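# Move three gears from furnace tray onto table, upright

## Task

Lift each of the three gears off the furnace tray and place it on the table next to the tray, standing with its narrower end on top; finish with both grippers released from them.

## Robot and tools

Robot: two arms, left_arm and right_arm, each ending in a two-finger gripper. A loose object or a held part may occasionally get a short external shove. Nothing may leave the table; knocking or placing anything off it counts as failure.

Frame: every reported pose uses one scene frame. Its origin sits on the table surface midway between the arms, +x reaches out across the table, +z is up, and left_arm is mounted toward +y. The arm names do not correspond to image sides. The state line reads left_arm: ... | right_arm: ..., giving end_effector_position (metres) and end_effector_quat_wxyz. Printed positions can be slightly wrong, especially with the arm stretched far.

Gripper axes: fingers extend along the gripper's +z, close and open along its y. The reported position is the spot between the pads, roughly 1 cm short of the fingertips.

Row layout (used by execute_actions and move): one flat list of 14 numbers covering both arms, each in [-1, 1]: dx, dy, dz, rx, ry, rz, opening for left_arm, then the same seven for right_arm. Both arms must be filled even if one is idle. The first six per arm are an offset, not a pose, expressed in that gripper's own axes, measured from the gripper pose in the most recent result that showed it (before any such result in the scene, and for the second or later call in one reply, from where the gripper is when the action begins). Scale: 1.0 = 0.6 m of translation or 180 degrees of rotation; rx, ry, rz form a single rotation vector. Opening is absolute: +1 fully open (0.094 m), -1 closed.

execute_actions: argument actions is a list holding zero or one item. Empty list: just report the current state. Action item: {"rows": [...], "steps": n} with 1 to 15 rows and steps up to 15 (default 15); each step lasts 1/30 s, row k applies on step k, and the final row repeats for leftover steps. Every row counts from the same reference pose, not from the previous row. Wait item: {"steps": n} without rows, n up to 300; it counts from the previous result, so your thinking time is included. Optional pictures (boolean) controls whether images are returned; they come by default. A rejected call sends nothing to the robot.

move: target is one 14-number row as above (offsets from the last shown pose). speed is the path's top speed in m/s, 0.002 to 0.5, default 0.25; rotation is capped at twice that value in rad/s. Each gripper travels a straight line toward its goal, both paths finishing together, lasting 0.5 to 10 s; longer moves get cut at 10 s short of target. Rotation takes the shorter direction. Paths ignore obstacles and the other arm. Grippers may trail, wander, or overshoot speed, notably near full arm extension. The opening is applied at the start. Result adds a move: line with the ending (done, off_target, moving, held, fault), limits flags (paced = pose was clipped; held = some steps blocked, after which the arm may surge fast), and each gripper's remaining distance to its target. If only one arm is named, the other finished fine. Faster contact means harder impact; aiming deeper past a contact means more force.

wait: seconds from 0 to 10; the robot gets no new command meanwhile.

zoom_image: camera is cam_high, cam_left_wrist or cam_right_wrist; region is [x0, y0, x1, y1] in pixels of that camera's latest image, top-left origin, no larger than 504 by 504. Returns an enlarged, sharper view.

finished_scene: scene is the number of the current scene. Answering without any tool call ends everything.

Cameras: all three images are 504x504. cam_high is a fixed overhead view located near (0.66, 0.20, 1.30) looking down at the table; the two wrist cameras are fisheye and ride on their arms. Calibration matrices were supplied and may be a little off per scene.

Motion details: each control step, the commanded pose is limited to within 70 mm and 16 degrees of the measured pose, then solved by damped inverse kinematics favouring position over orientation. After an action ends, an arm only continues to its last clipped pose, so distant goals need several actions; read the result and send the remainder. Arms usually finish a centimetre or more low. Zero offsets are not idle: they pull the arm back to its reference pose and can let it sag progressively. To keep an arm in place, send in a reply's first call the offset that returns it to its desired pose, then zeros in later calls, raising the aim if it still droops. A Hand target line (present when nothing is held back) shows where each gripper is being driven. A pose unreachable line means the clearance check altered or blocked that arm's command; HELD marks steps where the row was partly or fully withheld.

Gripping: grip_measured reports finger opening on the command scale; the last Joint positions value per arm gives it in metres. Readings may be off by about 1 mm, consistently. To hold a gear, command an opening below grip_measured, about 0.03 lower for a firm grip, less for a light one. Pads push up to roughly 50-62 N, briefly more on first contact.

Hazards: do not let the arms collide or press on each other. Avoid fast impacts, dropping gears, and shoving things hard. Holding loads heats motors; MOTOR HOT appears at 85 °C, and at 100 °C an OVER-TEMPERATURE FAULT makes that arm let go and fall until it cools. Any FAULT line means the arm has stopped, which can interrupt moves and waits. Joint limits (rad): waist -2.880 to 2.880, shoulder 0 to 3.142, elbow 0 to 3.019, wrist pitch -1.693 to 1.571, wrist yaw -1.571 to 1.571, wrist roll -2.094 to 2.094. Time spent thinking lets the simulation run.

Each tool is called after "Request:" by a JSON object that holds its "api" and its "payload".

## Session

Request:
{"api": "execute_actions", "payload": {"actions": []}}

Scene clock: 0.00 s of 6000.00 s.
left_arm: end_effector_position=(+0.4059, +0.0094, +0.3118) grip_measured=+1.000 end_effector_quat_wxyz=(+0.063, +0.376, +0.921, +0.076) | right_arm: end_effector_position=(+0.8179, -0.5909, +0.3543) grip_measured=+1.000 end_effector_quat_wxyz=(+0.608, +0.381, +0.535, -0.447)
Joint positions: left_arm=[-0.62   1.596  1.719 -1.606 -0.177  0.15   0.094] | right_arm=[-0.265  2.324  2.187  0.442  1.093 -0.289  0.094]
Joint velocities: left_arm=[-0.015 -0.005  0.002  0.002 -0.022  0.051  0.   ] | right_arm=[-0.005 -0.005 -0.007  0.002 -0.066 -0.037  0.   ]
Hand target (left_arm): +0.410, +0.006, +0.327; +0.082, +0.374, +0.921, +0.071
Hand target (right_arm): +0.813, -0.590, +0.386; +0.623, +0.390, +0.516, -0.439

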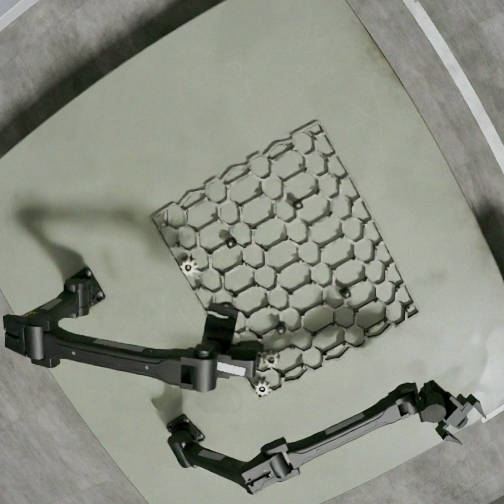

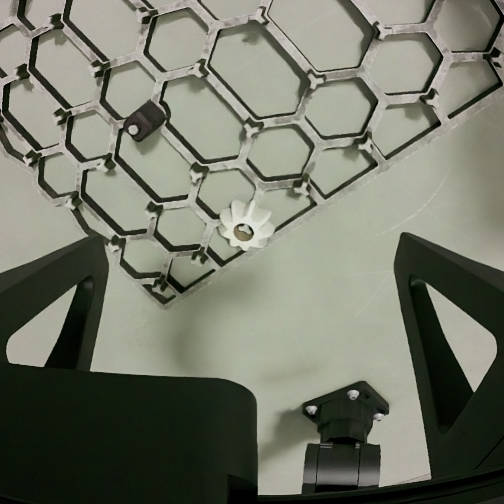

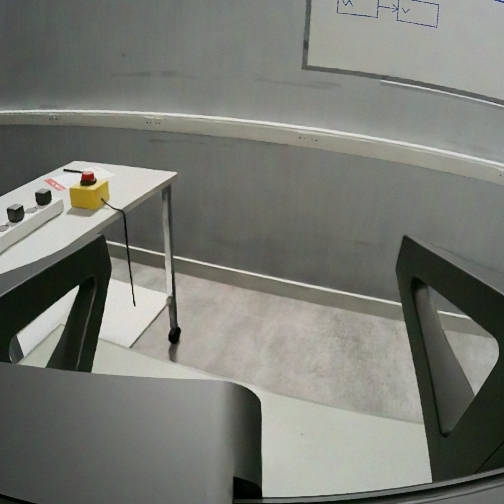

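Request:
{"api": "zoom_image", "payload": {"camera": "cam_high", "region": [150, 230, 330, 410]}}

Request:
{"api": "zoom_image", "payload": {"camera": "cam_left_wrist", "region": [100, 80, 340, 320]}}

Region (150, 230, 330, 410) of cam_high's 504x504 image, scaled by 2.800, with more detail than that image has.

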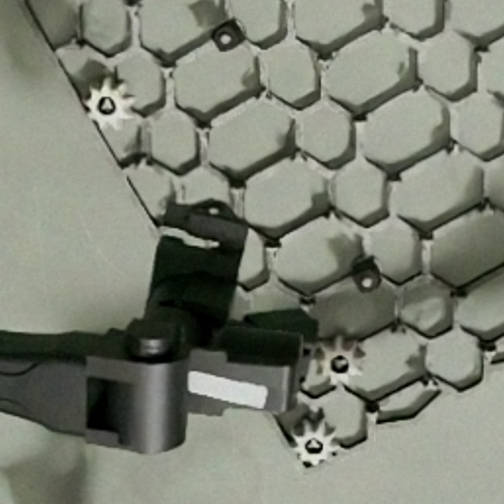

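Region (100, 80, 340, 320) of cam_left_wrist's 504x504 image, scaled by 2.100, with more detail than that image has.

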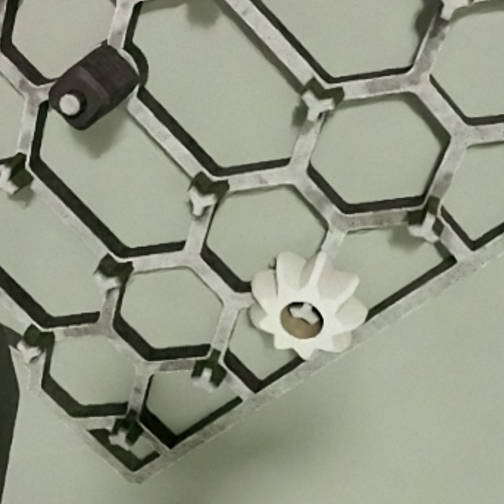

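Request:
{"api": "move", "payload": {"target": [0.267,0.049,0.268,0.05,0.041,-0.246,1,0.248,-0.611,-0.756,-0.339,0.461,-0.289,1]}}

Scene clock: 37.07 s of 6000.00 s.
left_arm: end_effector_position=(+0.3324, +0.1571, +0.1456) grip_measured=+1.000 end_effector_quat_wxyz=(-0.014, +0.011, +1.000, +0.009) | right_arm: end_effector_position=(+0.3328, -0.3072, +0.1390) grip_measured=+1.000 end_effector_quat_wxyz=(-0.008, +0.006, +1.000, -0.007)
Joint positions: left_arm=[-0.332  1.376  1.045 -1.273 -0.008 -0.322  0.094] | right_arm=[-0.082  1.295  0.952 -1.244  0.013  0.053  0.094]
Joint velocities: left_arm=[-0.005 -0.024  0.002 -0.007  0.051  0.007  0.   ] | right_arm=[-0.005 -0.005 -0.012 -0.012 -0.066 -0.007  0.   ]
Hand target (left_arm): +0.339, +0.160, +0.153; +0.003, -0.000, +1.000, +0.002
Hand target (right_arm): +0.332, -0.304, +0.148; -0.000, -0.005, +1.000, -0.005
Off the commanded pose (left_arm): 0.009 m, 2 deg.
Off the commanded pose (right_arm): 0.014 m, 1 deg.
After step 90, 29.67 s passed at rest.
move: off_target (right_arm)
camera_calibration (this result's frames):
cam_left_wrist: T_world_to_cam=[[-0.0203163, -0.999588, -0.0202629, 0.164138], [-0.794544, 0.00384025, 0.607194, 0.176457], [-0.606866, 0.0284357, -0.794295, 0.434232], [0, 0, 0, 1]] pos_world=[0.407059, 0.151045, 0.241091]
cam_right_wrist: T_world_to_cam=[[0.00203008, -0.999938, 0.0109208, -0.307682], [-0.796803, 0.00498126, 0.604218, 0.189469], [-0.604235, -0.00992831, -0.796744, 0.435039], [0, 0, 0, 1]] pos_world=[0.41446, -0.304287, 0.235494]

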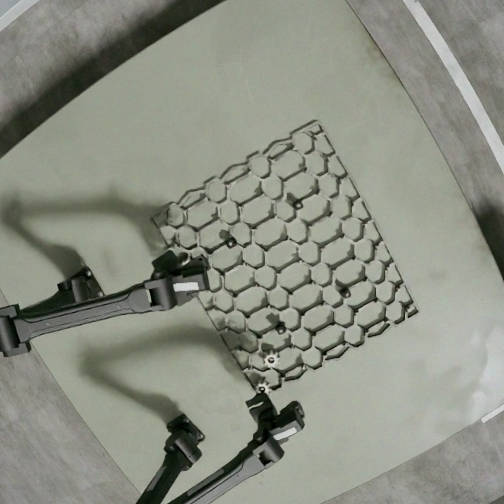

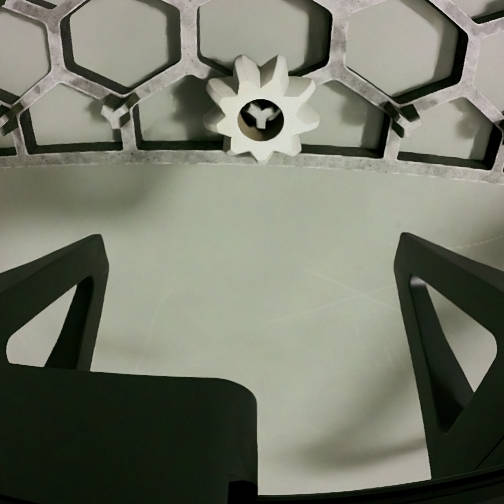

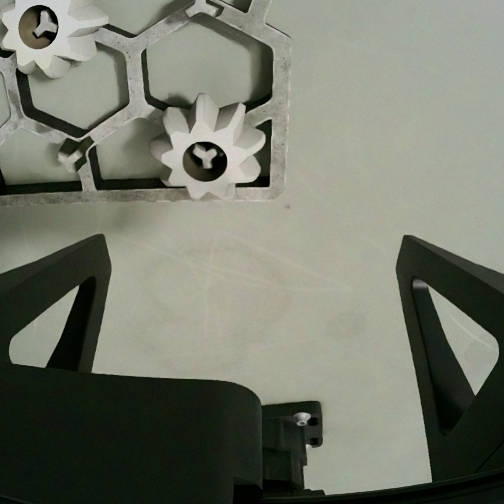

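Request:
{"api": "move", "payload": {"target": [-0.012,-0.008,0.095,0,0,0,1,0.01,0.044,0.085,0,0,0,1], "speed": 0.1}}

Scene clock: 47.47 s of 6000.00 s.
left_arm: end_effector_position=(+0.3318, +0.1573, +0.0857) grip_measured=+1.000 end_effector_quat_wxyz=(-0.025, +0.010, +1.000, +0.013) | right_arm: end_effector_position=(+0.3215, -0.2842, +0.0870) grip_measured=+1.000 end_effector_quat_wxyz=(-0.016, +0.003, +1.000, -0.008)
Joint positions: left_arm=[-0.332  1.457  0.956 -1.125 -0.008 -0.324  0.094] | right_arm=[-0.011  1.343  0.846 -1.107  0.012  0.117  0.094]
Joint velocities: left_arm=[-0.015 -0.005 -0.007  0.027 -0.022  0.037  0.   ] | right_arm=[-0.005 -0.005  0.012 -0.002  0.022 -0.007  0.   ]
Hand target (left_arm): +0.338, +0.154, +0.088; -0.014, +0.011, +1.000, +0.009
Hand target (right_arm): +0.327, -0.281, +0.088; -0.008, +0.006, +1.000, -0.006
Off the commanded pose (left_arm): 0.008 m, 1 deg.
Off the commanded pose (right_arm): 0.006 m, 1 deg.
After step 90, 6.47 s passed at rest.
move: done
camera_calibration (this result's frames):
cam_left_wrist: T_world_to_cam=[[-0.0192977, -0.999435, -0.0275034, 0.163383], [-0.781527, -0.00207801, 0.623868, 0.207519], [-0.623573, 0.0335338, -0.781046, 0.389928], [0, 0, 0, 1]] pos_world=[0.408483, 0.150646, 0.179581]
cam_right_wrist: T_world_to_cam=[[0.00870758, -0.999879, 0.0128975, -0.286427], [-0.78713, 0.00110117, 0.616787, 0.206451], [-0.616726, -0.0155228, -0.787025, 0.388616], [0, 0, 0, 1]] pos_world=[0.404667, -0.280587, 0.182208]

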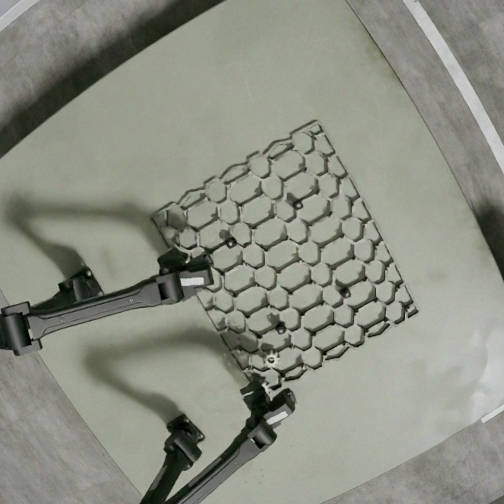

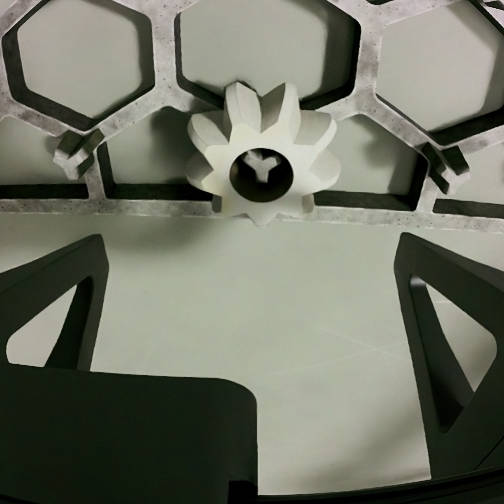

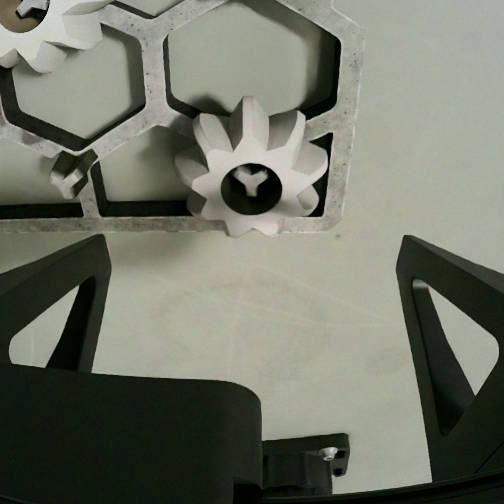

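Request:
{"api": "move", "payload": {"target": [-0.024,-0.012,0.08,0.008,-0.02,0,1,-0.02,0.004,0.082,-0.005,-0.014,0,1], "speed": 0.05}}

Scene clock: 60.67 s of 6000.00 s.
left_arm: end_effector_position=(+0.3383, +0.1547, +0.0364) grip_measured=+1.000 end_effector_quat_wxyz=(-0.001, +0.010, +1.000, +0.004) | right_arm: end_effector_position=(+0.3278, -0.2822, +0.0378) grip_measured=+1.000 end_effector_quat_wxyz=(+0.000, +0.004, +1.000, -0.002)
Joint positions: left_arm=[-0.332  1.521  0.876 -0.93  -0.007 -0.324  0.094] | right_arm=[-0.011  1.422  0.771 -0.92   0.004  0.119  0.094]
Joint velocities: left_arm=[ 0.005 -0.015 -0.017  0.007  0.022 -0.022  0.   ] | right_arm=[-0.005  0.005 -0.007 -0.007 -0.007  0.007  0.   ]
Hand target (left_arm): +0.343, +0.152, +0.037; +0.006, +0.011, +1.000, +0.000
Hand target (right_arm): +0.332, -0.282, +0.037; +0.006, +0.003, +1.000, -0.000
Off the commanded pose (left_arm): 0.006 m, 1 deg.
Off the commanded pose (right_arm): 0.004 m, 1 deg.
After step 90, 8.83 s passed at rest.
move: done
camera_calibration (this result's frames):
cam_left_wrist: T_world_to_cam=[[-0.0183785, -0.999777, -0.0104252, 0.158712], [-0.809768, 0.00876798, 0.586685, 0.252667], [-0.586462, 0.0192244, -0.809748, 0.346239], [0, 0, 0, 1]] pos_world=[0.410575, 0.149805, 0.133786]
cam_right_wrist: T_world_to_cam=[[0.00605148, -0.99998, 0.00190306, -0.282569], [-0.806557, -0.00375596, 0.591144, 0.247706], [-0.591125, -0.00511222, -0.806564, 0.34906], [0, 0, 0, 1]] pos_world=[0.407837, -0.279849, 0.135647]

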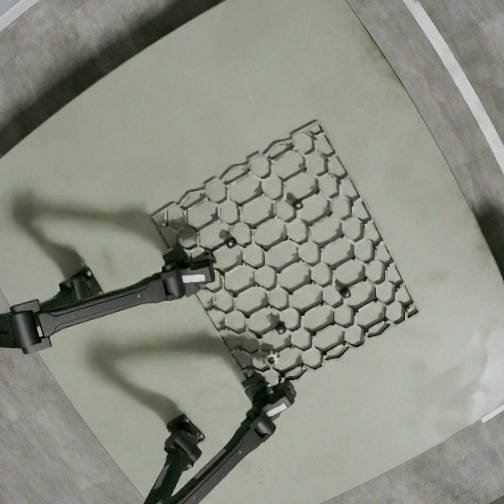

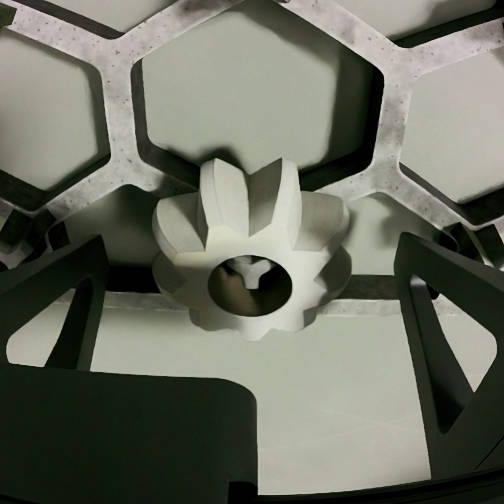

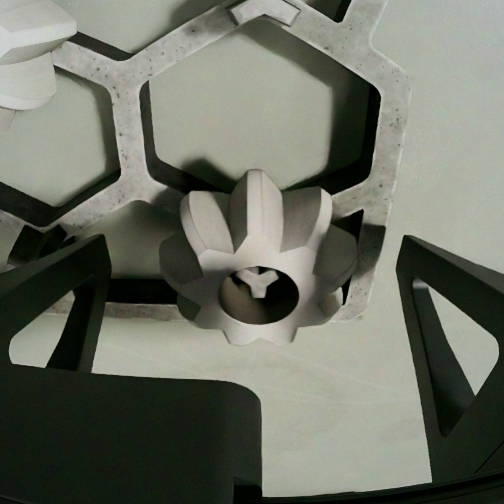

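Request:
{"api": "move", "payload": {"target": [-0.004,0,0.012,0,0,0,1,-0.004,0,0.014,0,0,0,1], "speed": 0.02}}

Request:
{"api": "move", "payload": {"target": [0,0,0,0,0,0,0.1,0,0,0,0,0,0,0.1]}}

Scene clock: 69.10 s of 6000.00 s.
left_arm: end_effector_position=(+0.3359, +0.1556, +0.0301) grip_measured=+1.000 end_effector_quat_wxyz=(-0.008, +0.010, +1.000, +0.006) | right_arm: end_effector_position=(+0.3266, -0.2823, +0.0308) grip_measured=+1.000 end_effector_quat_wxyz=(-0.005, +0.004, +1.000, -0.003)
Joint positions: left_arm=[-0.332  1.535  0.87  -0.925 -0.007 -0.324  0.094] | right_arm=[-0.011  1.438  0.765 -0.907  0.004  0.119  0.094]
Joint velocities: left_arm=[-0.005  0.015  0.017 -0.002  0.007 -0.007  0.   ] | right_arm=[-0.015 -0.005 -0.002  0.002  0.051  0.022  0.   ]
Hand target (left_arm): +0.341, +0.155, +0.029; -0.001, +0.010, +1.000, +0.004
Hand target (right_arm): +0.330, -0.282, +0.029; +0.000, +0.004, +1.000, -0.002
Off the commanded pose (left_arm): 0.005 m, 1 deg.
Off the commanded pose (right_arm): 0.004 m, 1 deg.
After step 90, 4.70 s passed at rest.
move: done
camera_calibration (this result's frames):
cam_left_wrist: T_world_to_cam=[[-0.0185417, -0.999718, -0.0148253, 0.159669], [-0.802117, 0.00602159, 0.597136, 0.251895], [-0.596879, 0.0229635, -0.802003, 0.342341], [0, 0, 0, 1]] pos_world=[0.409346, 0.150246, 0.12651]
cam_right_wrist: T_world_to_cam=[[0.00607427, -0.999977, 0.00290493, -0.282717], [-0.800918, -0.00312569, 0.598766, 0.249004], [-0.598743, -0.00596367, -0.800919, 0.344792], [0, 0, 0, 1]] pos_world=[0.407591, -0.279876, 0.127877]

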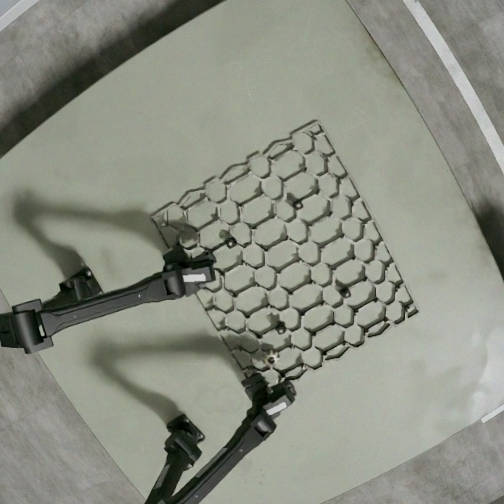

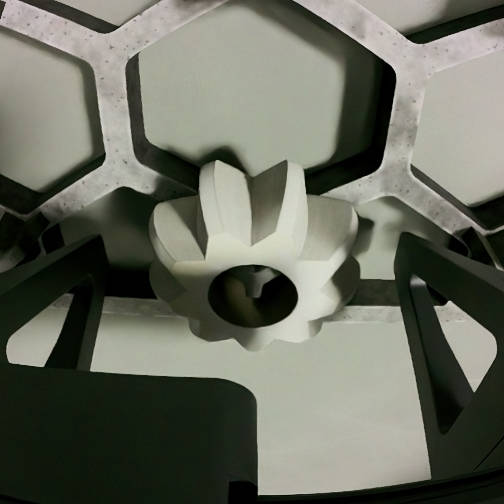

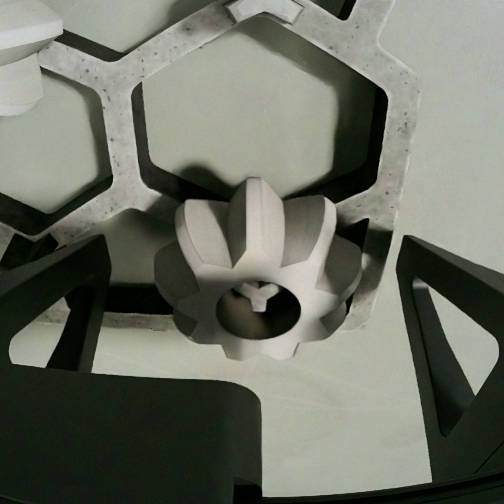

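Scene clock: 69.60 s of 6000.00 s.
left_arm: end_effector_position=(+0.3357, +0.1556, +0.0299) grip_measured=+0.196 end_effector_quat_wxyz=(-0.008, +0.010, +1.000, +0.006) | right_arm: end_effector_position=(+0.3259, -0.2845, +0.0314) grip_measured=+0.197 end_effector_quat_wxyz=(-0.003, +0.005, +1.000, -0.004)
Joint positions: left_arm=[-0.332  1.535  0.87  -0.925 -0.006 -0.324  0.056] | right_arm=[-0.016  1.434  0.762 -0.907  0.008  0.116  0.056]
Joint velocities: left_arm=[-0.015 -0.005 -0.007 -0.012 -0.007 -0.066  0.   ] | right_arm=[ 0.005 -0.015  0.022 -0.007 -0.051 -0.037  0.   ]
Hand target (left_arm): +0.336, +0.156, +0.030; -0.008, +0.010, +1.000, +0.006
Hand target (right_arm): +0.327, -0.282, +0.031; -0.005, +0.004, +1.000, -0.003
Off the commanded pose (left_arm): 0.000 m, 0 deg.
Off the commanded pose (right_arm): 0.002 m, 0 deg.
move: done
camera_calibration (this result's frames):
cam_left_wrist: T_world_to_cam=[[-0.0185416, -0.999722, -0.0145862, 0.159658], [-0.801826, 0.00615325, 0.597526, 0.251677], [-0.59727, 0.0227747, -0.801717, 0.342286], [0, 0, 0, 1]] pos_world=[0.409198, 0.150269, 0.126362]
cam_right_wrist: T_world_to_cam=[[0.00494803, -0.999969, 0.00605536, -0.284653], [-0.802489, -0.000357717, 0.596667, 0.249445], [-0.596646, -0.00781169, -0.802466, 0.343743], [0, 0, 0, 1]] pos_world=[0.406678, -0.281869, 0.128731]

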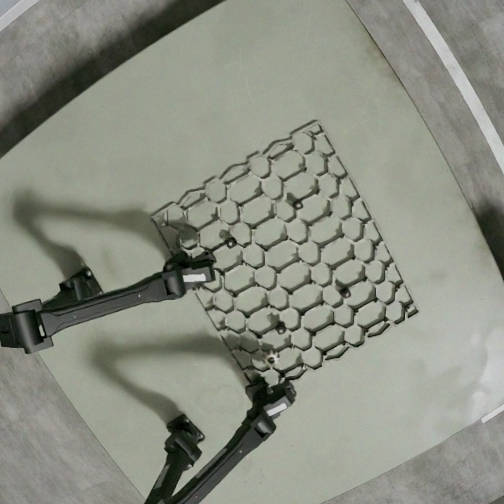

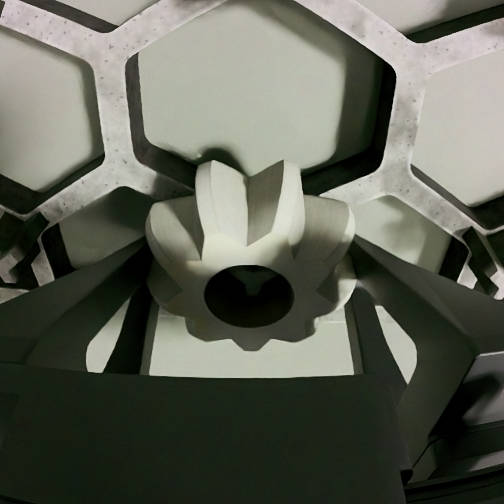

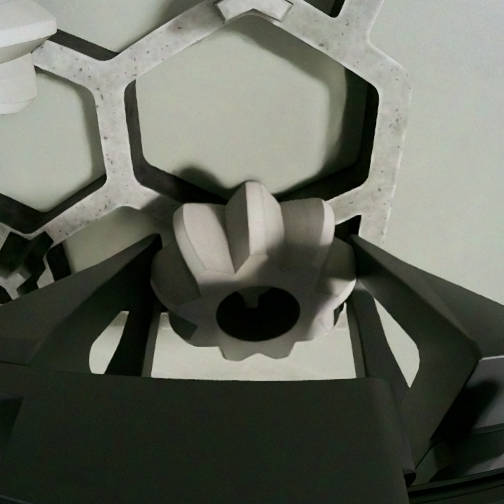

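Lift.

Request:
{"api": "move", "payload": {"target": [-0.004,0,-0.09,0,0,0,0.14,-0.004,0,-0.09,0,0,0,0.14], "speed": 0.04}}

Scene clock: 74.63 s of 6000.00 s.
left_arm: end_effector_position=(+0.3161, +0.1622, +0.0578) grip_measured=+0.196 end_effector_quat_wxyz=(-0.040, +0.010, +0.999, +0.016) | right_arm: end_effector_position=(+0.3036, -0.2868, +0.0584) grip_measured=+0.197 end_effector_quat_wxyz=(-0.040, +0.004, +0.999, -0.008)
Joint positions: left_arm=[-0.332  1.477  0.891 -1.07  -0.004 -0.324  0.056] | right_arm=[-0.016  1.373  0.785 -1.064  0.007  0.116  0.056]
Joint velocities: left_arm=[-0.005 -0.005  0.002 -0.017  0.007 -0.037  0.001] | right_arm=[-0.015 -0.015 -0.012 -0.012  0.022  0.037  0.   ]
Hand target (left_arm): +0.338, +0.155, +0.084; -0.008, +0.010, +1.000, +0.006
Hand target (right_arm): +0.327, -0.285, +0.085; -0.003, +0.005, +1.000, -0.004
Off the commanded pose (left_arm): 0.035 m, 4 deg.
Off the commanded pose (right_arm): 0.037 m, 4 deg.
After step 90, 0.37 s passed at rest.
move: off_target (left_arm, right_arm)
camera_calibration (this result's frames):
cam_left_wrist: T_world_to_cam=[[-0.0199193, -0.999248, -0.0332794, 0.167685], [-0.762372, -0.00635425, 0.647108, 0.205999], [-0.646832, 0.0382612, -0.761672, 0.363565], [0, 0, 0, 1]] pos_world=[0.395554, 0.154957, 0.149194]
cam_right_wrist: T_world_to_cam=[[0.00562921, -0.999898, 0.0130961, -0.287629], [-0.756921, 0.00429779, 0.653492, 0.199631], [-0.653482, -0.0135914, -0.75682, 0.364961], [0, 0, 0, 1]] pos_world=[0.39122, -0.283497, 0.14952]

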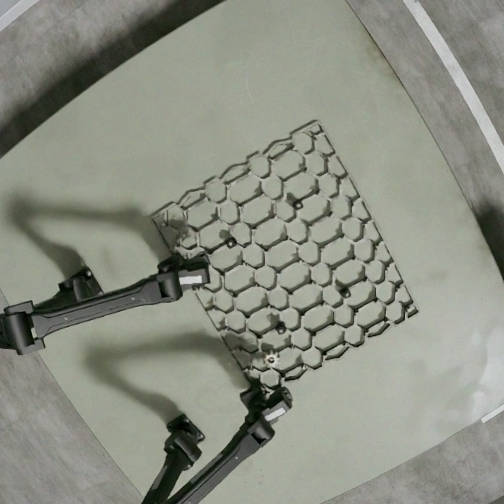

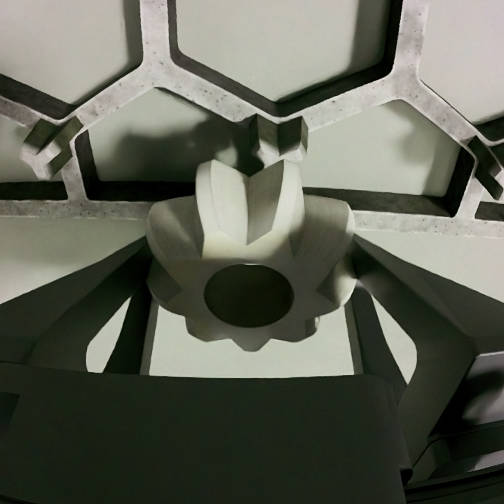

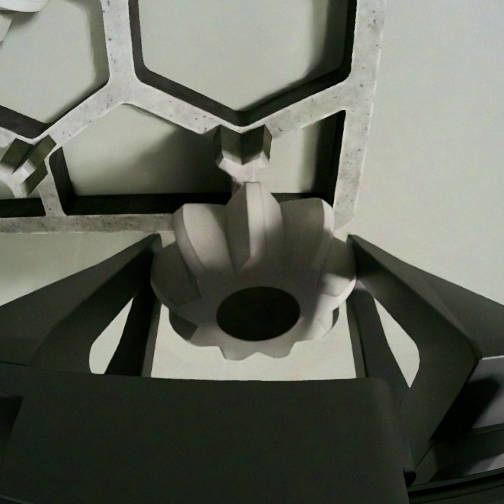

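Request:
{"api": "move", "payload": {"target": [0.1,0,-0.048,0.008,-0.045,0,0.14,0.08,-0.075,-0.048,-0.004,-0.045,0,0.14], "speed": 0.08}}

Scene clock: 81.13 s of 6000.00 s.
left_arm: end_effector_position=(+0.2513, +0.1685, +0.0846) grip_measured=+0.196 end_effector_quat_wxyz=(+0.013, +0.008, +1.000, +0.008) | right_arm: end_effector_position=(+0.2532, -0.3296, +0.0824) grip_measured=+0.197 end_effector_quat_wxyz=(+0.020, +0.008, +1.000, -0.004)
Joint positions: left_arm=[-0.4    1.195  0.712 -1.071 -0.025 -0.396  0.056] | right_arm=[-0.159  1.093  0.632 -1.068  0.007 -0.021  0.056]
Joint velocities: left_arm=[-0.015 -0.005 -0.002  0.007  0.022  0.007 -0.001] | right_arm=[-0.005  0.005  0.017 -0.002  0.022 -0.051 -0.001]
Hand target (left_arm): +0.258, +0.161, +0.094; +0.030, +0.011, +0.999, +0.002
Hand target (right_arm): +0.257, -0.331, +0.091; +0.030, +0.005, +1.000, -0.003
Off the commanded pose (left_arm): 0.012 m, 2 deg.
Off the commanded pose (right_arm): 0.010 m, 1 deg.
After step 90, 2.20 s passed at rest.
move: off_target (left_arm)
camera_calibration (this result's frames):
cam_left_wrist: T_world_to_cam=[[-0.0140525, -0.999729, -0.0185359, 0.170919], [-0.825926, 0.00115653, 0.563777, 0.161013], [-0.563603, 0.0232318, -0.825719, 0.328913], [0, 0, 0, 1]] pos_world=[0.320763, 0.163046, 0.183982]
cam_right_wrist: T_world_to_cam=[[-0.00217691, -0.99998, 0.00598044, -0.327844], [-0.830031, 0.00514226, 0.557693, 0.172676], [-0.557713, -0.00374991, -0.830025, 0.334655], [0, 0, 0, 1]] pos_world=[0.329254, -0.32747, 0.183433]

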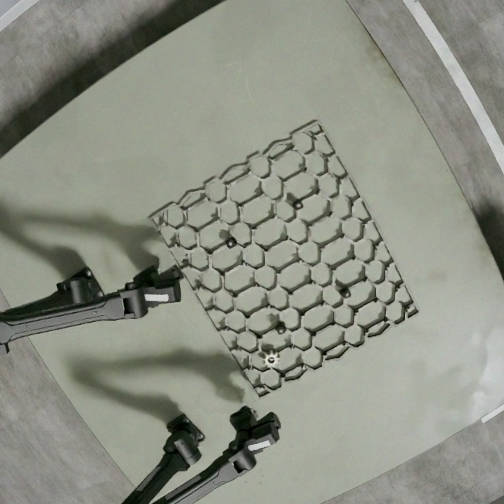

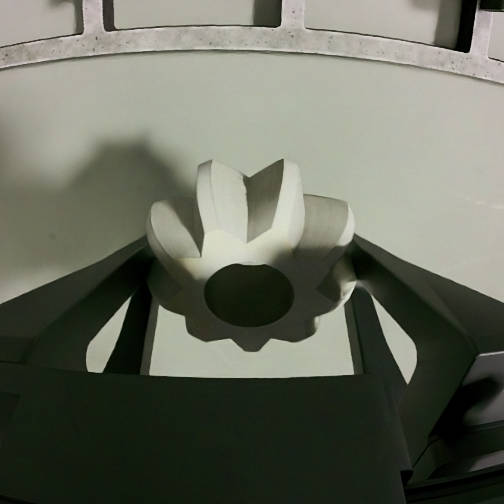

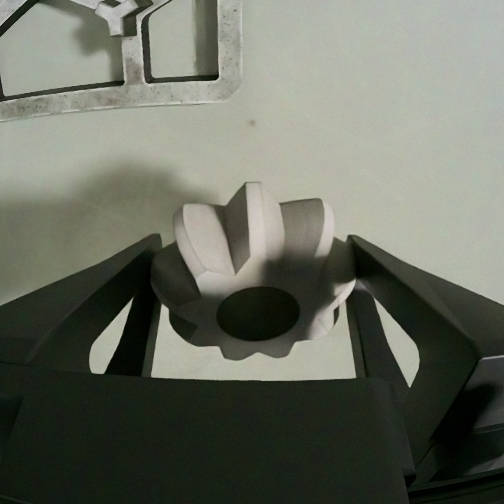

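Request:
{"api": "move", "payload": {"target": [0,0,0.088,0,0,0,0.14,0,0,0.084,0,0,0,0.14], "speed": 0.04}}

Scene clock: 86.90 s of 6000.00 s.
left_arm: end_effector_position=(+0.2426, +0.1726, +0.0268) grip_measured=+0.196 end_effector_quat_wxyz=(-0.001, +0.008, +1.000, +0.015) | right_arm: end_effector_position=(+0.2465, -0.3293, +0.0279) grip_measured=+0.197 end_effector_quat_wxyz=(+0.006, +0.007, +1.000, -0.004)
Joint positions: left_arm=[-0.4    1.301  0.618 -0.902 -0.027 -0.397  0.056] | right_arm=[-0.159  1.203  0.541 -0.897  0.007 -0.023  0.056]
Joint velocities: left_arm=[ 0.015 -0.005 -0.007 -0.012 -0.037  0.081 -0.001] | right_arm=[-0.024 -0.005  0.027  0.002  0.081 -0.037  0.   ]
Hand target (left_arm): +0.252, +0.170, +0.031; +0.013, +0.008, +1.000, +0.008
Hand target (right_arm): +0.255, -0.330, +0.032; +0.020, +0.008, +1.000, -0.004
Off the commanded pose (left_arm): 0.012 m, 2 deg.
Off the commanded pose (right_arm): 0.010 m, 2 deg.
After step 90, 1.20 s passed at rest.
move: off_target (left_arm)
camera_calibration (this result's frames):
cam_left_wrist: T_world_to_cam=[[-0.0136161, -0.999382, -0.032421, 0.174074], [-0.809894, -0.00799302, 0.586522, 0.18352], [-0.586418, 0.0342437, -0.809284, 0.279427], [0, 0, 0, 1]] pos_world=[0.314863, 0.165865, 0.124141]
cam_right_wrist: T_world_to_cam=[[0.000266695, -0.999987, 0.00503284, -0.327866], [-0.813969, 0.00270655, 0.580902, 0.192121], [-0.580909, -0.0042515, -0.813958, 0.29081], [0, 0, 0, 1]] pos_world=[0.325402, -0.327146, 0.126754]

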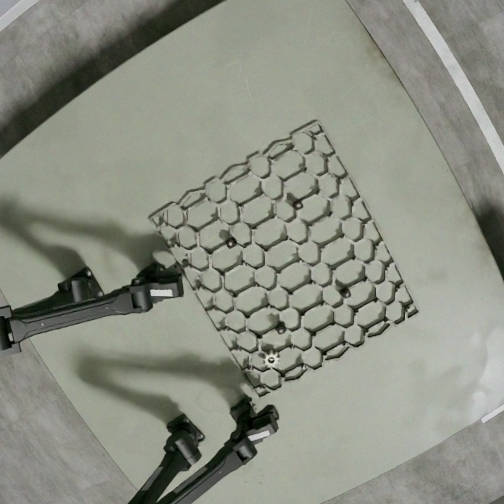

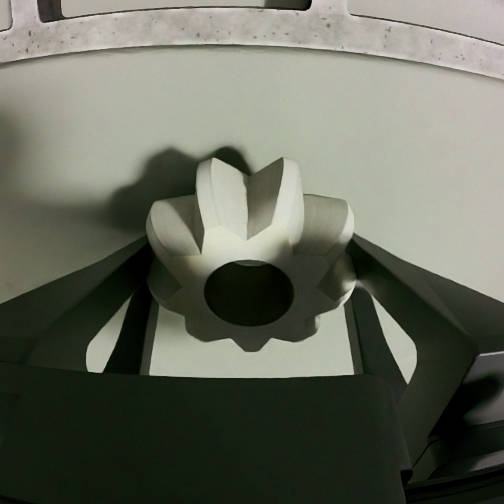

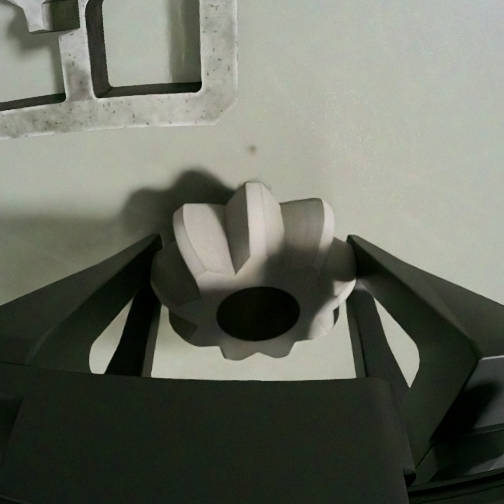

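Tray thickness is about 12–15 mm; lowering further slowly.

Request:
{"api": "move", "payload": {"target": [-0.008,0,0.018,0.004,-0.006,0,0.14,-0.008,0,0.02,0,-0.004,0,0.14], "speed": 0.01}}

Scene clock: 91.80 s of 6000.00 s.
left_arm: end_effector_position=(+0.2412, +0.1726, +0.0176) grip_measured=+0.196 end_effector_quat_wxyz=(+0.001, +0.011, +1.000, +0.012) | right_arm: end_effector_position=(+0.2439, -0.3292, +0.0150) grip_measured=+0.197 end_effector_quat_wxyz=(+0.002, +0.007, +1.000, -0.004)
Joint positions: left_arm=[-0.4    1.314  0.598 -0.862 -0.024 -0.391  0.056] | right_arm=[-0.159  1.233  0.522 -0.855  0.007 -0.023  0.056]
Joint velocities: left_arm=[-0.005 -0.015 -0.002  0.002 -0.022  0.037  0.001] | right_arm=[-0.015 -0.024  0.007 -0.012 -0.007 -0.081 -0.   ]
Hand target (left_arm): +0.247, +0.173, +0.016; +0.008, +0.008, +1.000, +0.009
Hand target (right_arm): +0.251, -0.329, +0.016; +0.013, +0.007, +1.000, -0.004
Off the commanded pose (left_arm): 0.006 m, 1 deg.
Off the commanded pose (right_arm): 0.008 m, 1 deg.
After step 90, 0.40 s passed at rest.
move: done
camera_calibration (this result's frames):
cam_left_wrist: T_world_to_cam=[[-0.0191637, -0.999449, -0.0271034, 0.175053], [-0.812584, -0.000225084, 0.582844, 0.187199], [-0.582529, 0.0331933, -0.812132, 0.270385], [0, 0, 0, 1]] pos_world=[0.312977, 0.166023, 0.115225]
cam_right_wrist: T_world_to_cam=[[0.000307603, -0.999989, 0.00472247, -0.327708], [-0.809068, 0.0025266, 0.587709, 0.196038], [-0.587715, -0.00400158, -0.809058, 0.28046], [0, 0, 0, 1]] pos_world=[0.323539, -0.327077, 0.113243]

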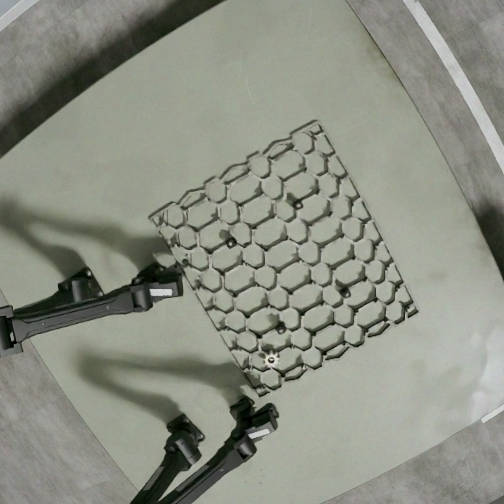

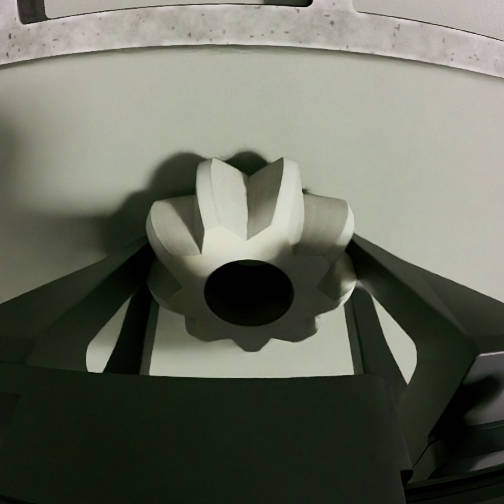

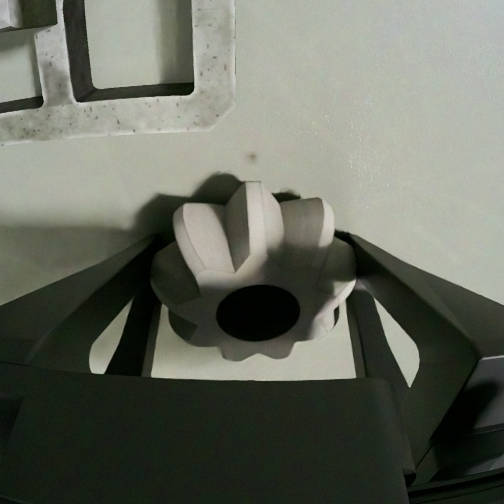

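Request:
{"api": "move", "payload": {"target": [0,0,0.005,0,0,0,0.14,0,0,0.003,0,0,0,0.14], "speed": 0.01}}

Request:
{"api": "move", "payload": {"target": [0,0,0,0,0,0,1,0,0,0,0,0,0,1]}}

Request:
{"api": "move", "payload": {"target": [0,0,-0.13,0,0,0,1,0,0,-0.14,0,0,0,1], "speed": 0.1}}

Request:
{"api": "move", "payload": {"target": [0,0,0,0,0,0,1,-0.25,0.185,-0.02,0,-0.01,0,1], "speed": 0.15}}

Scene clock: 98.40 s of 6000.00 s.
left_arm: end_effector_position=(+0.2410, +0.1727, +0.0174) grip_measured=+0.196 end_effector_quat_wxyz=(+0.001, +0.011, +1.000, +0.012) | right_arm: end_effector_position=(+0.2435, -0.3292, +0.0148) grip_measured=+0.197 end_effector_quat_wxyz=(+0.002, +0.007, +1.000, -0.004)
Joint positions: left_arm=[-0.4    1.314  0.598 -0.862 -0.024 -0.391  0.056] | right_arm=[-0.159  1.233  0.521 -0.855  0.007 -0.023  0.056]
Joint velocities: left_arm=[-0.015  0.005 -0.012 -0.007 -0.007 -0.022  0.   ] | right_arm=[ 0.005 -0.005 -0.002 -0.002  0.081 -0.007 -0.   ]
Hand target (left_arm): +0.241, +0.173, +0.015; +0.001, +0.011, +1.000, +0.012
Hand target (right_arm): +0.244, -0.329, +0.013; +0.002, +0.007, +1.000, -0.004
Off the commanded pose (left_arm): 0.003 m, 0 deg.
Off the commanded pose (right_arm): 0.002 m, 0 deg.
After step 90, 2.90 s passed at rest.
move: done
camera_calibration (this result's frames):
cam_left_wrist: T_world_to_cam=[[-0.0195546, -0.999437, -0.0272502, 0.175217], [-0.812375, -0.0000049004, 0.583135, 0.187029], [-0.582807, 0.0335404, -0.811918, 0.270196], [0, 0, 0, 1]] pos_world=[0.312836, 0.166057, 0.115089]
cam_right_wrist: T_world_to_cam=[[0.000311193, -0.999989, 0.00469424, -0.327693], [-0.80862, 0.00251014, 0.588326, 0.195738], [-0.588331, -0.00397894, -0.80861, 0.28021], [0, 0, 0, 1]] pos_world=[0.323236, -0.327066, 0.112961]

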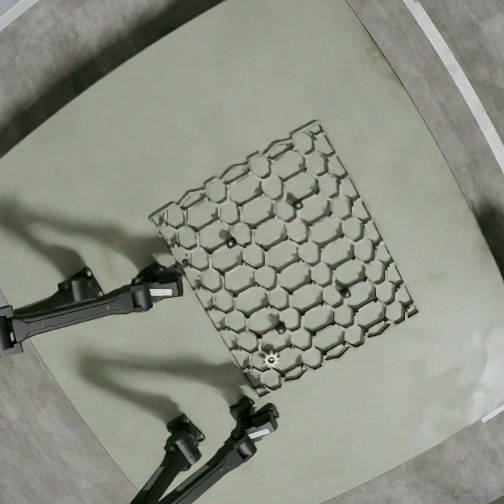

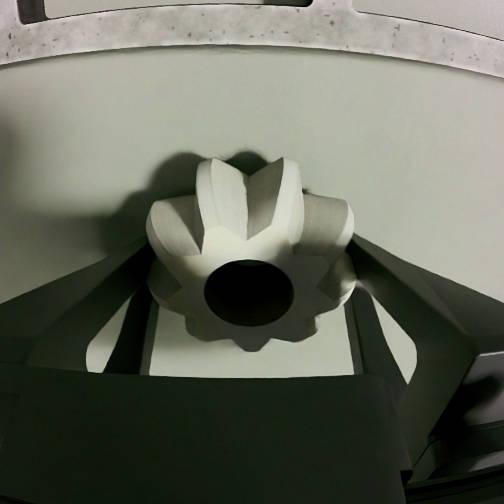

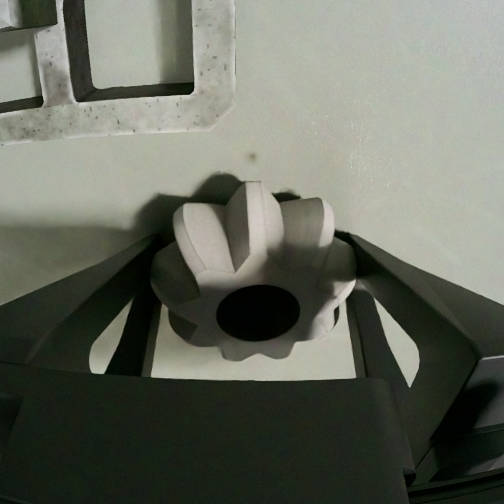

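Scene clock: 98.90 s of 6000.00 s.
left_arm: end_effector_position=(+0.2413, +0.1727, +0.0180) grip_measured=+1.000 end_effector_quat_wxyz=(+0.002, +0.011, +1.000, +0.012) | right_arm: end_effector_position=(+0.2435, -0.3292, +0.0148) grip_measured=+1.000 end_effector_quat_wxyz=(+0.002, +0.007, +1.000, -0.004)
Joint positions: left_arm=[-0.4    1.312  0.598 -0.862 -0.024 -0.391  0.094] | right_arm=[-0.159  1.233  0.521 -0.855  0.007 -0.023  0.094]
Joint velocities: left_arm=[-0.015 -0.005  0.002  0.002 -0.081  0.007  0.   ] | right_arm=[-0.015  0.005  0.012 -0.017 -0.022 -0.007  0.   ]
Hand target (left_arm): +0.241, +0.173, +0.017; +0.001, +0.011, +1.000, +0.012
Hand target (right_arm): +0.243, -0.329, +0.015; +0.002, +0.007, +1.000, -0.004
Off the commanded pose (left_arm): 0.001 m, 0 deg.
Off the commanded pose (right_arm): 0.000 m, 0 deg.
move: done
camera_calibration (this result's frames):
cam_left_wrist: T_world_to_cam=[[-0.0194965, -0.999453, -0.0267262, 0.175174], [-0.813685, 0.000328076, 0.581306, 0.187191], [-0.580979, 0.0330802, -0.813246, 0.27049], [0, 0, 0, 1]] pos_world=[0.312879, 0.166069, 0.115841]
cam_right_wrist: T_world_to_cam=[[0.000311193, -0.999989, 0.00469424, -0.327693], [-0.80862, 0.00251014, 0.588326, 0.195738], [-0.588331, -0.00397894, -0.80861, 0.28021], [0, 0, 0, 1]] pos_world=[0.323236, -0.327066, 0.112961]

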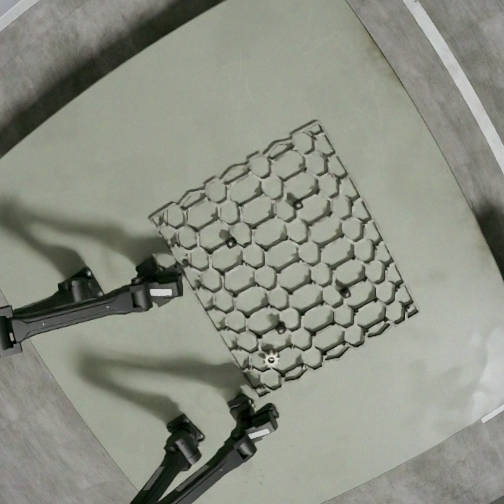

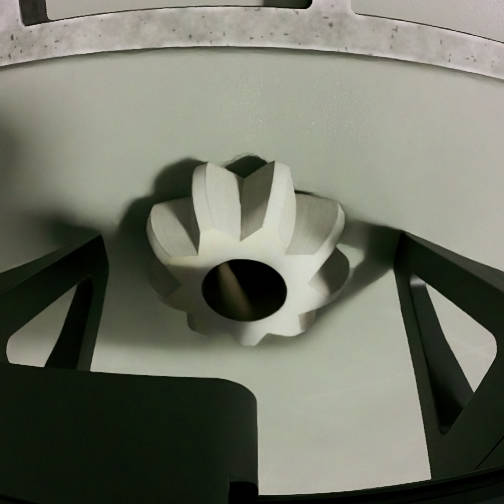

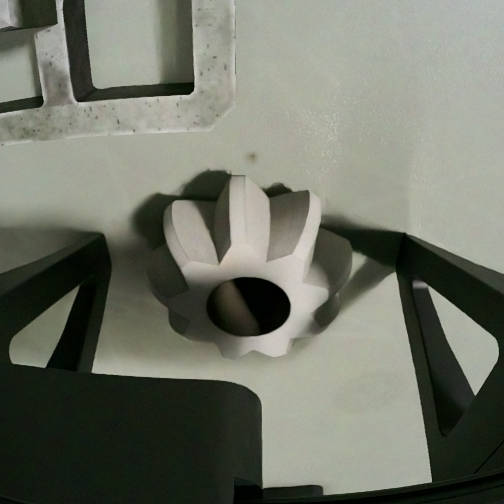

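Scene clock: 100.10 s of 6000.00 s.
left_arm: end_effector_position=(+0.2276, +0.1787, +0.0801) grip_measured=+1.000 end_effector_quat_wxyz=(-0.015, +0.011, +1.000, +0.019) | right_arm: end_effector_position=(+0.2265, -0.3286, +0.0813) grip_measured=+1.000 end_effector_quat_wxyz=(-0.019, +0.007, +1.000, -0.003)
Joint positions: left_arm=[-0.4    1.169  0.678 -1.122 -0.024 -0.391  0.094] | right_arm=[-0.159  1.071  0.614 -1.152  0.007 -0.023  0.094]
Joint velocities: left_arm=[ 0.015 -0.005 -0.002 -0.012 -0.037 -0.022  0.   ] | right_arm=[ 0.005  0.005 -0.022 -0.017  0.037 -0.022  0.   ]
Hand target (left_arm): +0.241, +0.171, +0.097; +0.002, +0.011, +1.000, +0.012
Hand target (right_arm): +0.242, -0.329, +0.099; +0.002, +0.007, +1.000, -0.004
Off the commanded pose (left_arm): 0.022 m, 2 deg.
Off the commanded pose (right_arm): 0.024 m, 2 deg.
move: off_target (left_arm, right_arm)
camera_calibration (this result's frames):
cam_left_wrist: T_world_to_cam=[[-0.0206139, -0.998964, -0.0405804, 0.183846], [-0.793941, -0.00831274, 0.607937, 0.134854], [-0.607645, 0.0447505, -0.792947, 0.315156], [0, 0, 0, 1]] pos_world=[0.302359, 0.170673, 0.17538]
cam_right_wrist: T_world_to_cam=[[0.000474231, -0.999995, 0.00315189, -0.32729], [-0.783482, 0.00158708, 0.621412, 0.134184], [-0.621414, -0.00276414, -0.783477, 0.329845], [0, 0, 0, 1]] pos_world=[0.310256, -0.32659, 0.176075]

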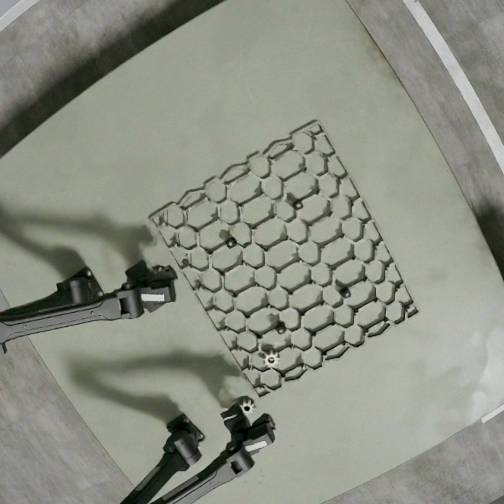

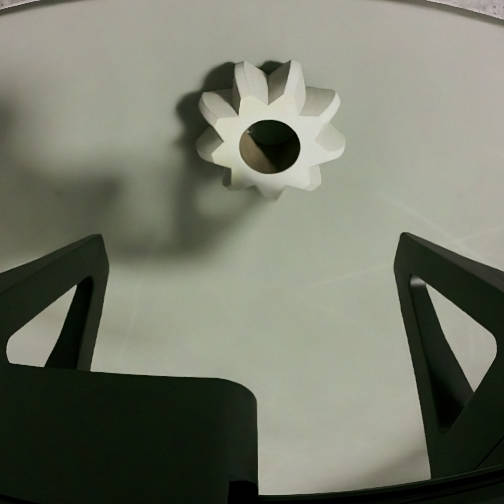

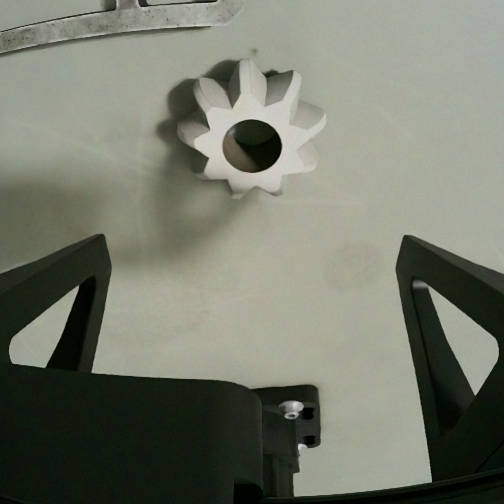

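Scene clock: 101.73 s of 6000.00 s.
left_arm: end_effector_position=(+0.2261, +0.1793, +0.0789) grip_measured=+1.000 end_effector_quat_wxyz=(-0.016, +0.011, +1.000, +0.020) | right_arm: end_effector_position=(+0.3594, -0.2270, +0.0763) grip_measured=+1.000 end_effector_quat_wxyz=(-0.026, +0.003, +1.000, -0.006)
Joint positions: left_arm=[-0.4    1.169  0.675 -1.122 -0.024 -0.391  0.094] | right_arm=[ 0.123  1.493  0.967 -1.098 -0.     0.251  0.094]
Joint velocities: left_arm=[-0.005  0.005 -0.012 -0.027 -0.081  0.022  0.   ] | right_arm=[-0.015 -0.005 -0.007 -0.007  0.037  0.022  0.   ]
Hand target (left_arm): +0.228, +0.179, +0.080; -0.015, +0.011, +1.000, +0.019
Hand target (right_arm): +0.378, -0.220, +0.089; -0.002, +0.007, +1.000, -0.001
Off the commanded pose (left_arm): 0.002 m, 0 deg.
Off the commanded pose (right_arm): 0.023 m, 3 deg.
move: off_target (right_arm)
camera_calibration (this result's frames):
cam_left_wrist: T_world_to_cam=[[-0.0207583, -0.9989, -0.042036, 0.184552], [-0.791812, -0.00924467, 0.610695, 0.1339], [-0.610412, 0.0459616, -0.790749, 0.313472], [0, 0, 0, 1]] pos_world=[0.301202, 0.171179, 0.173864]
cam_right_wrist: T_world_to_cam=[[0.00852173, -0.999916, 0.00977665, -0.229145], [-0.774976, -0.000425423, 0.63199, 0.236964], [-0.631933, -0.0129623, -0.774915, 0.409521], [0, 0, 0, 1]] pos_world=[0.444384, -0.223717, 0.169825]

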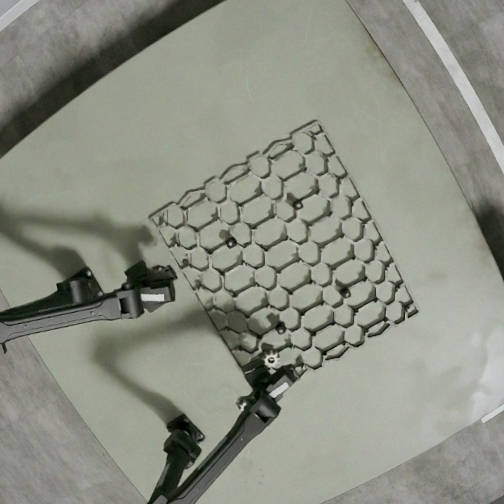

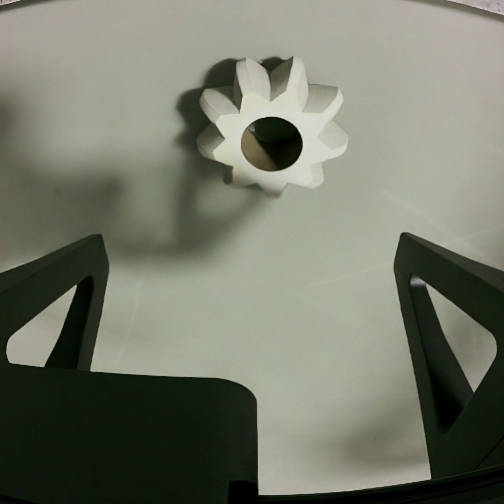

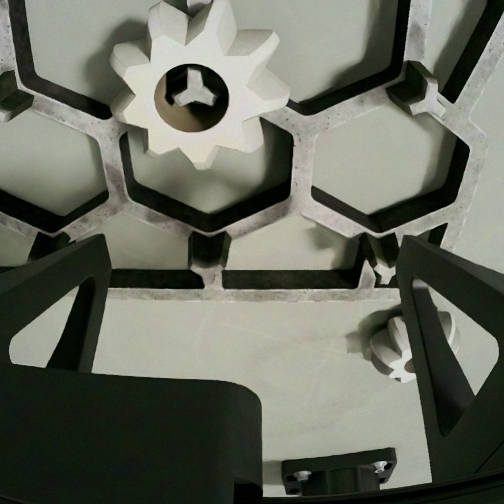

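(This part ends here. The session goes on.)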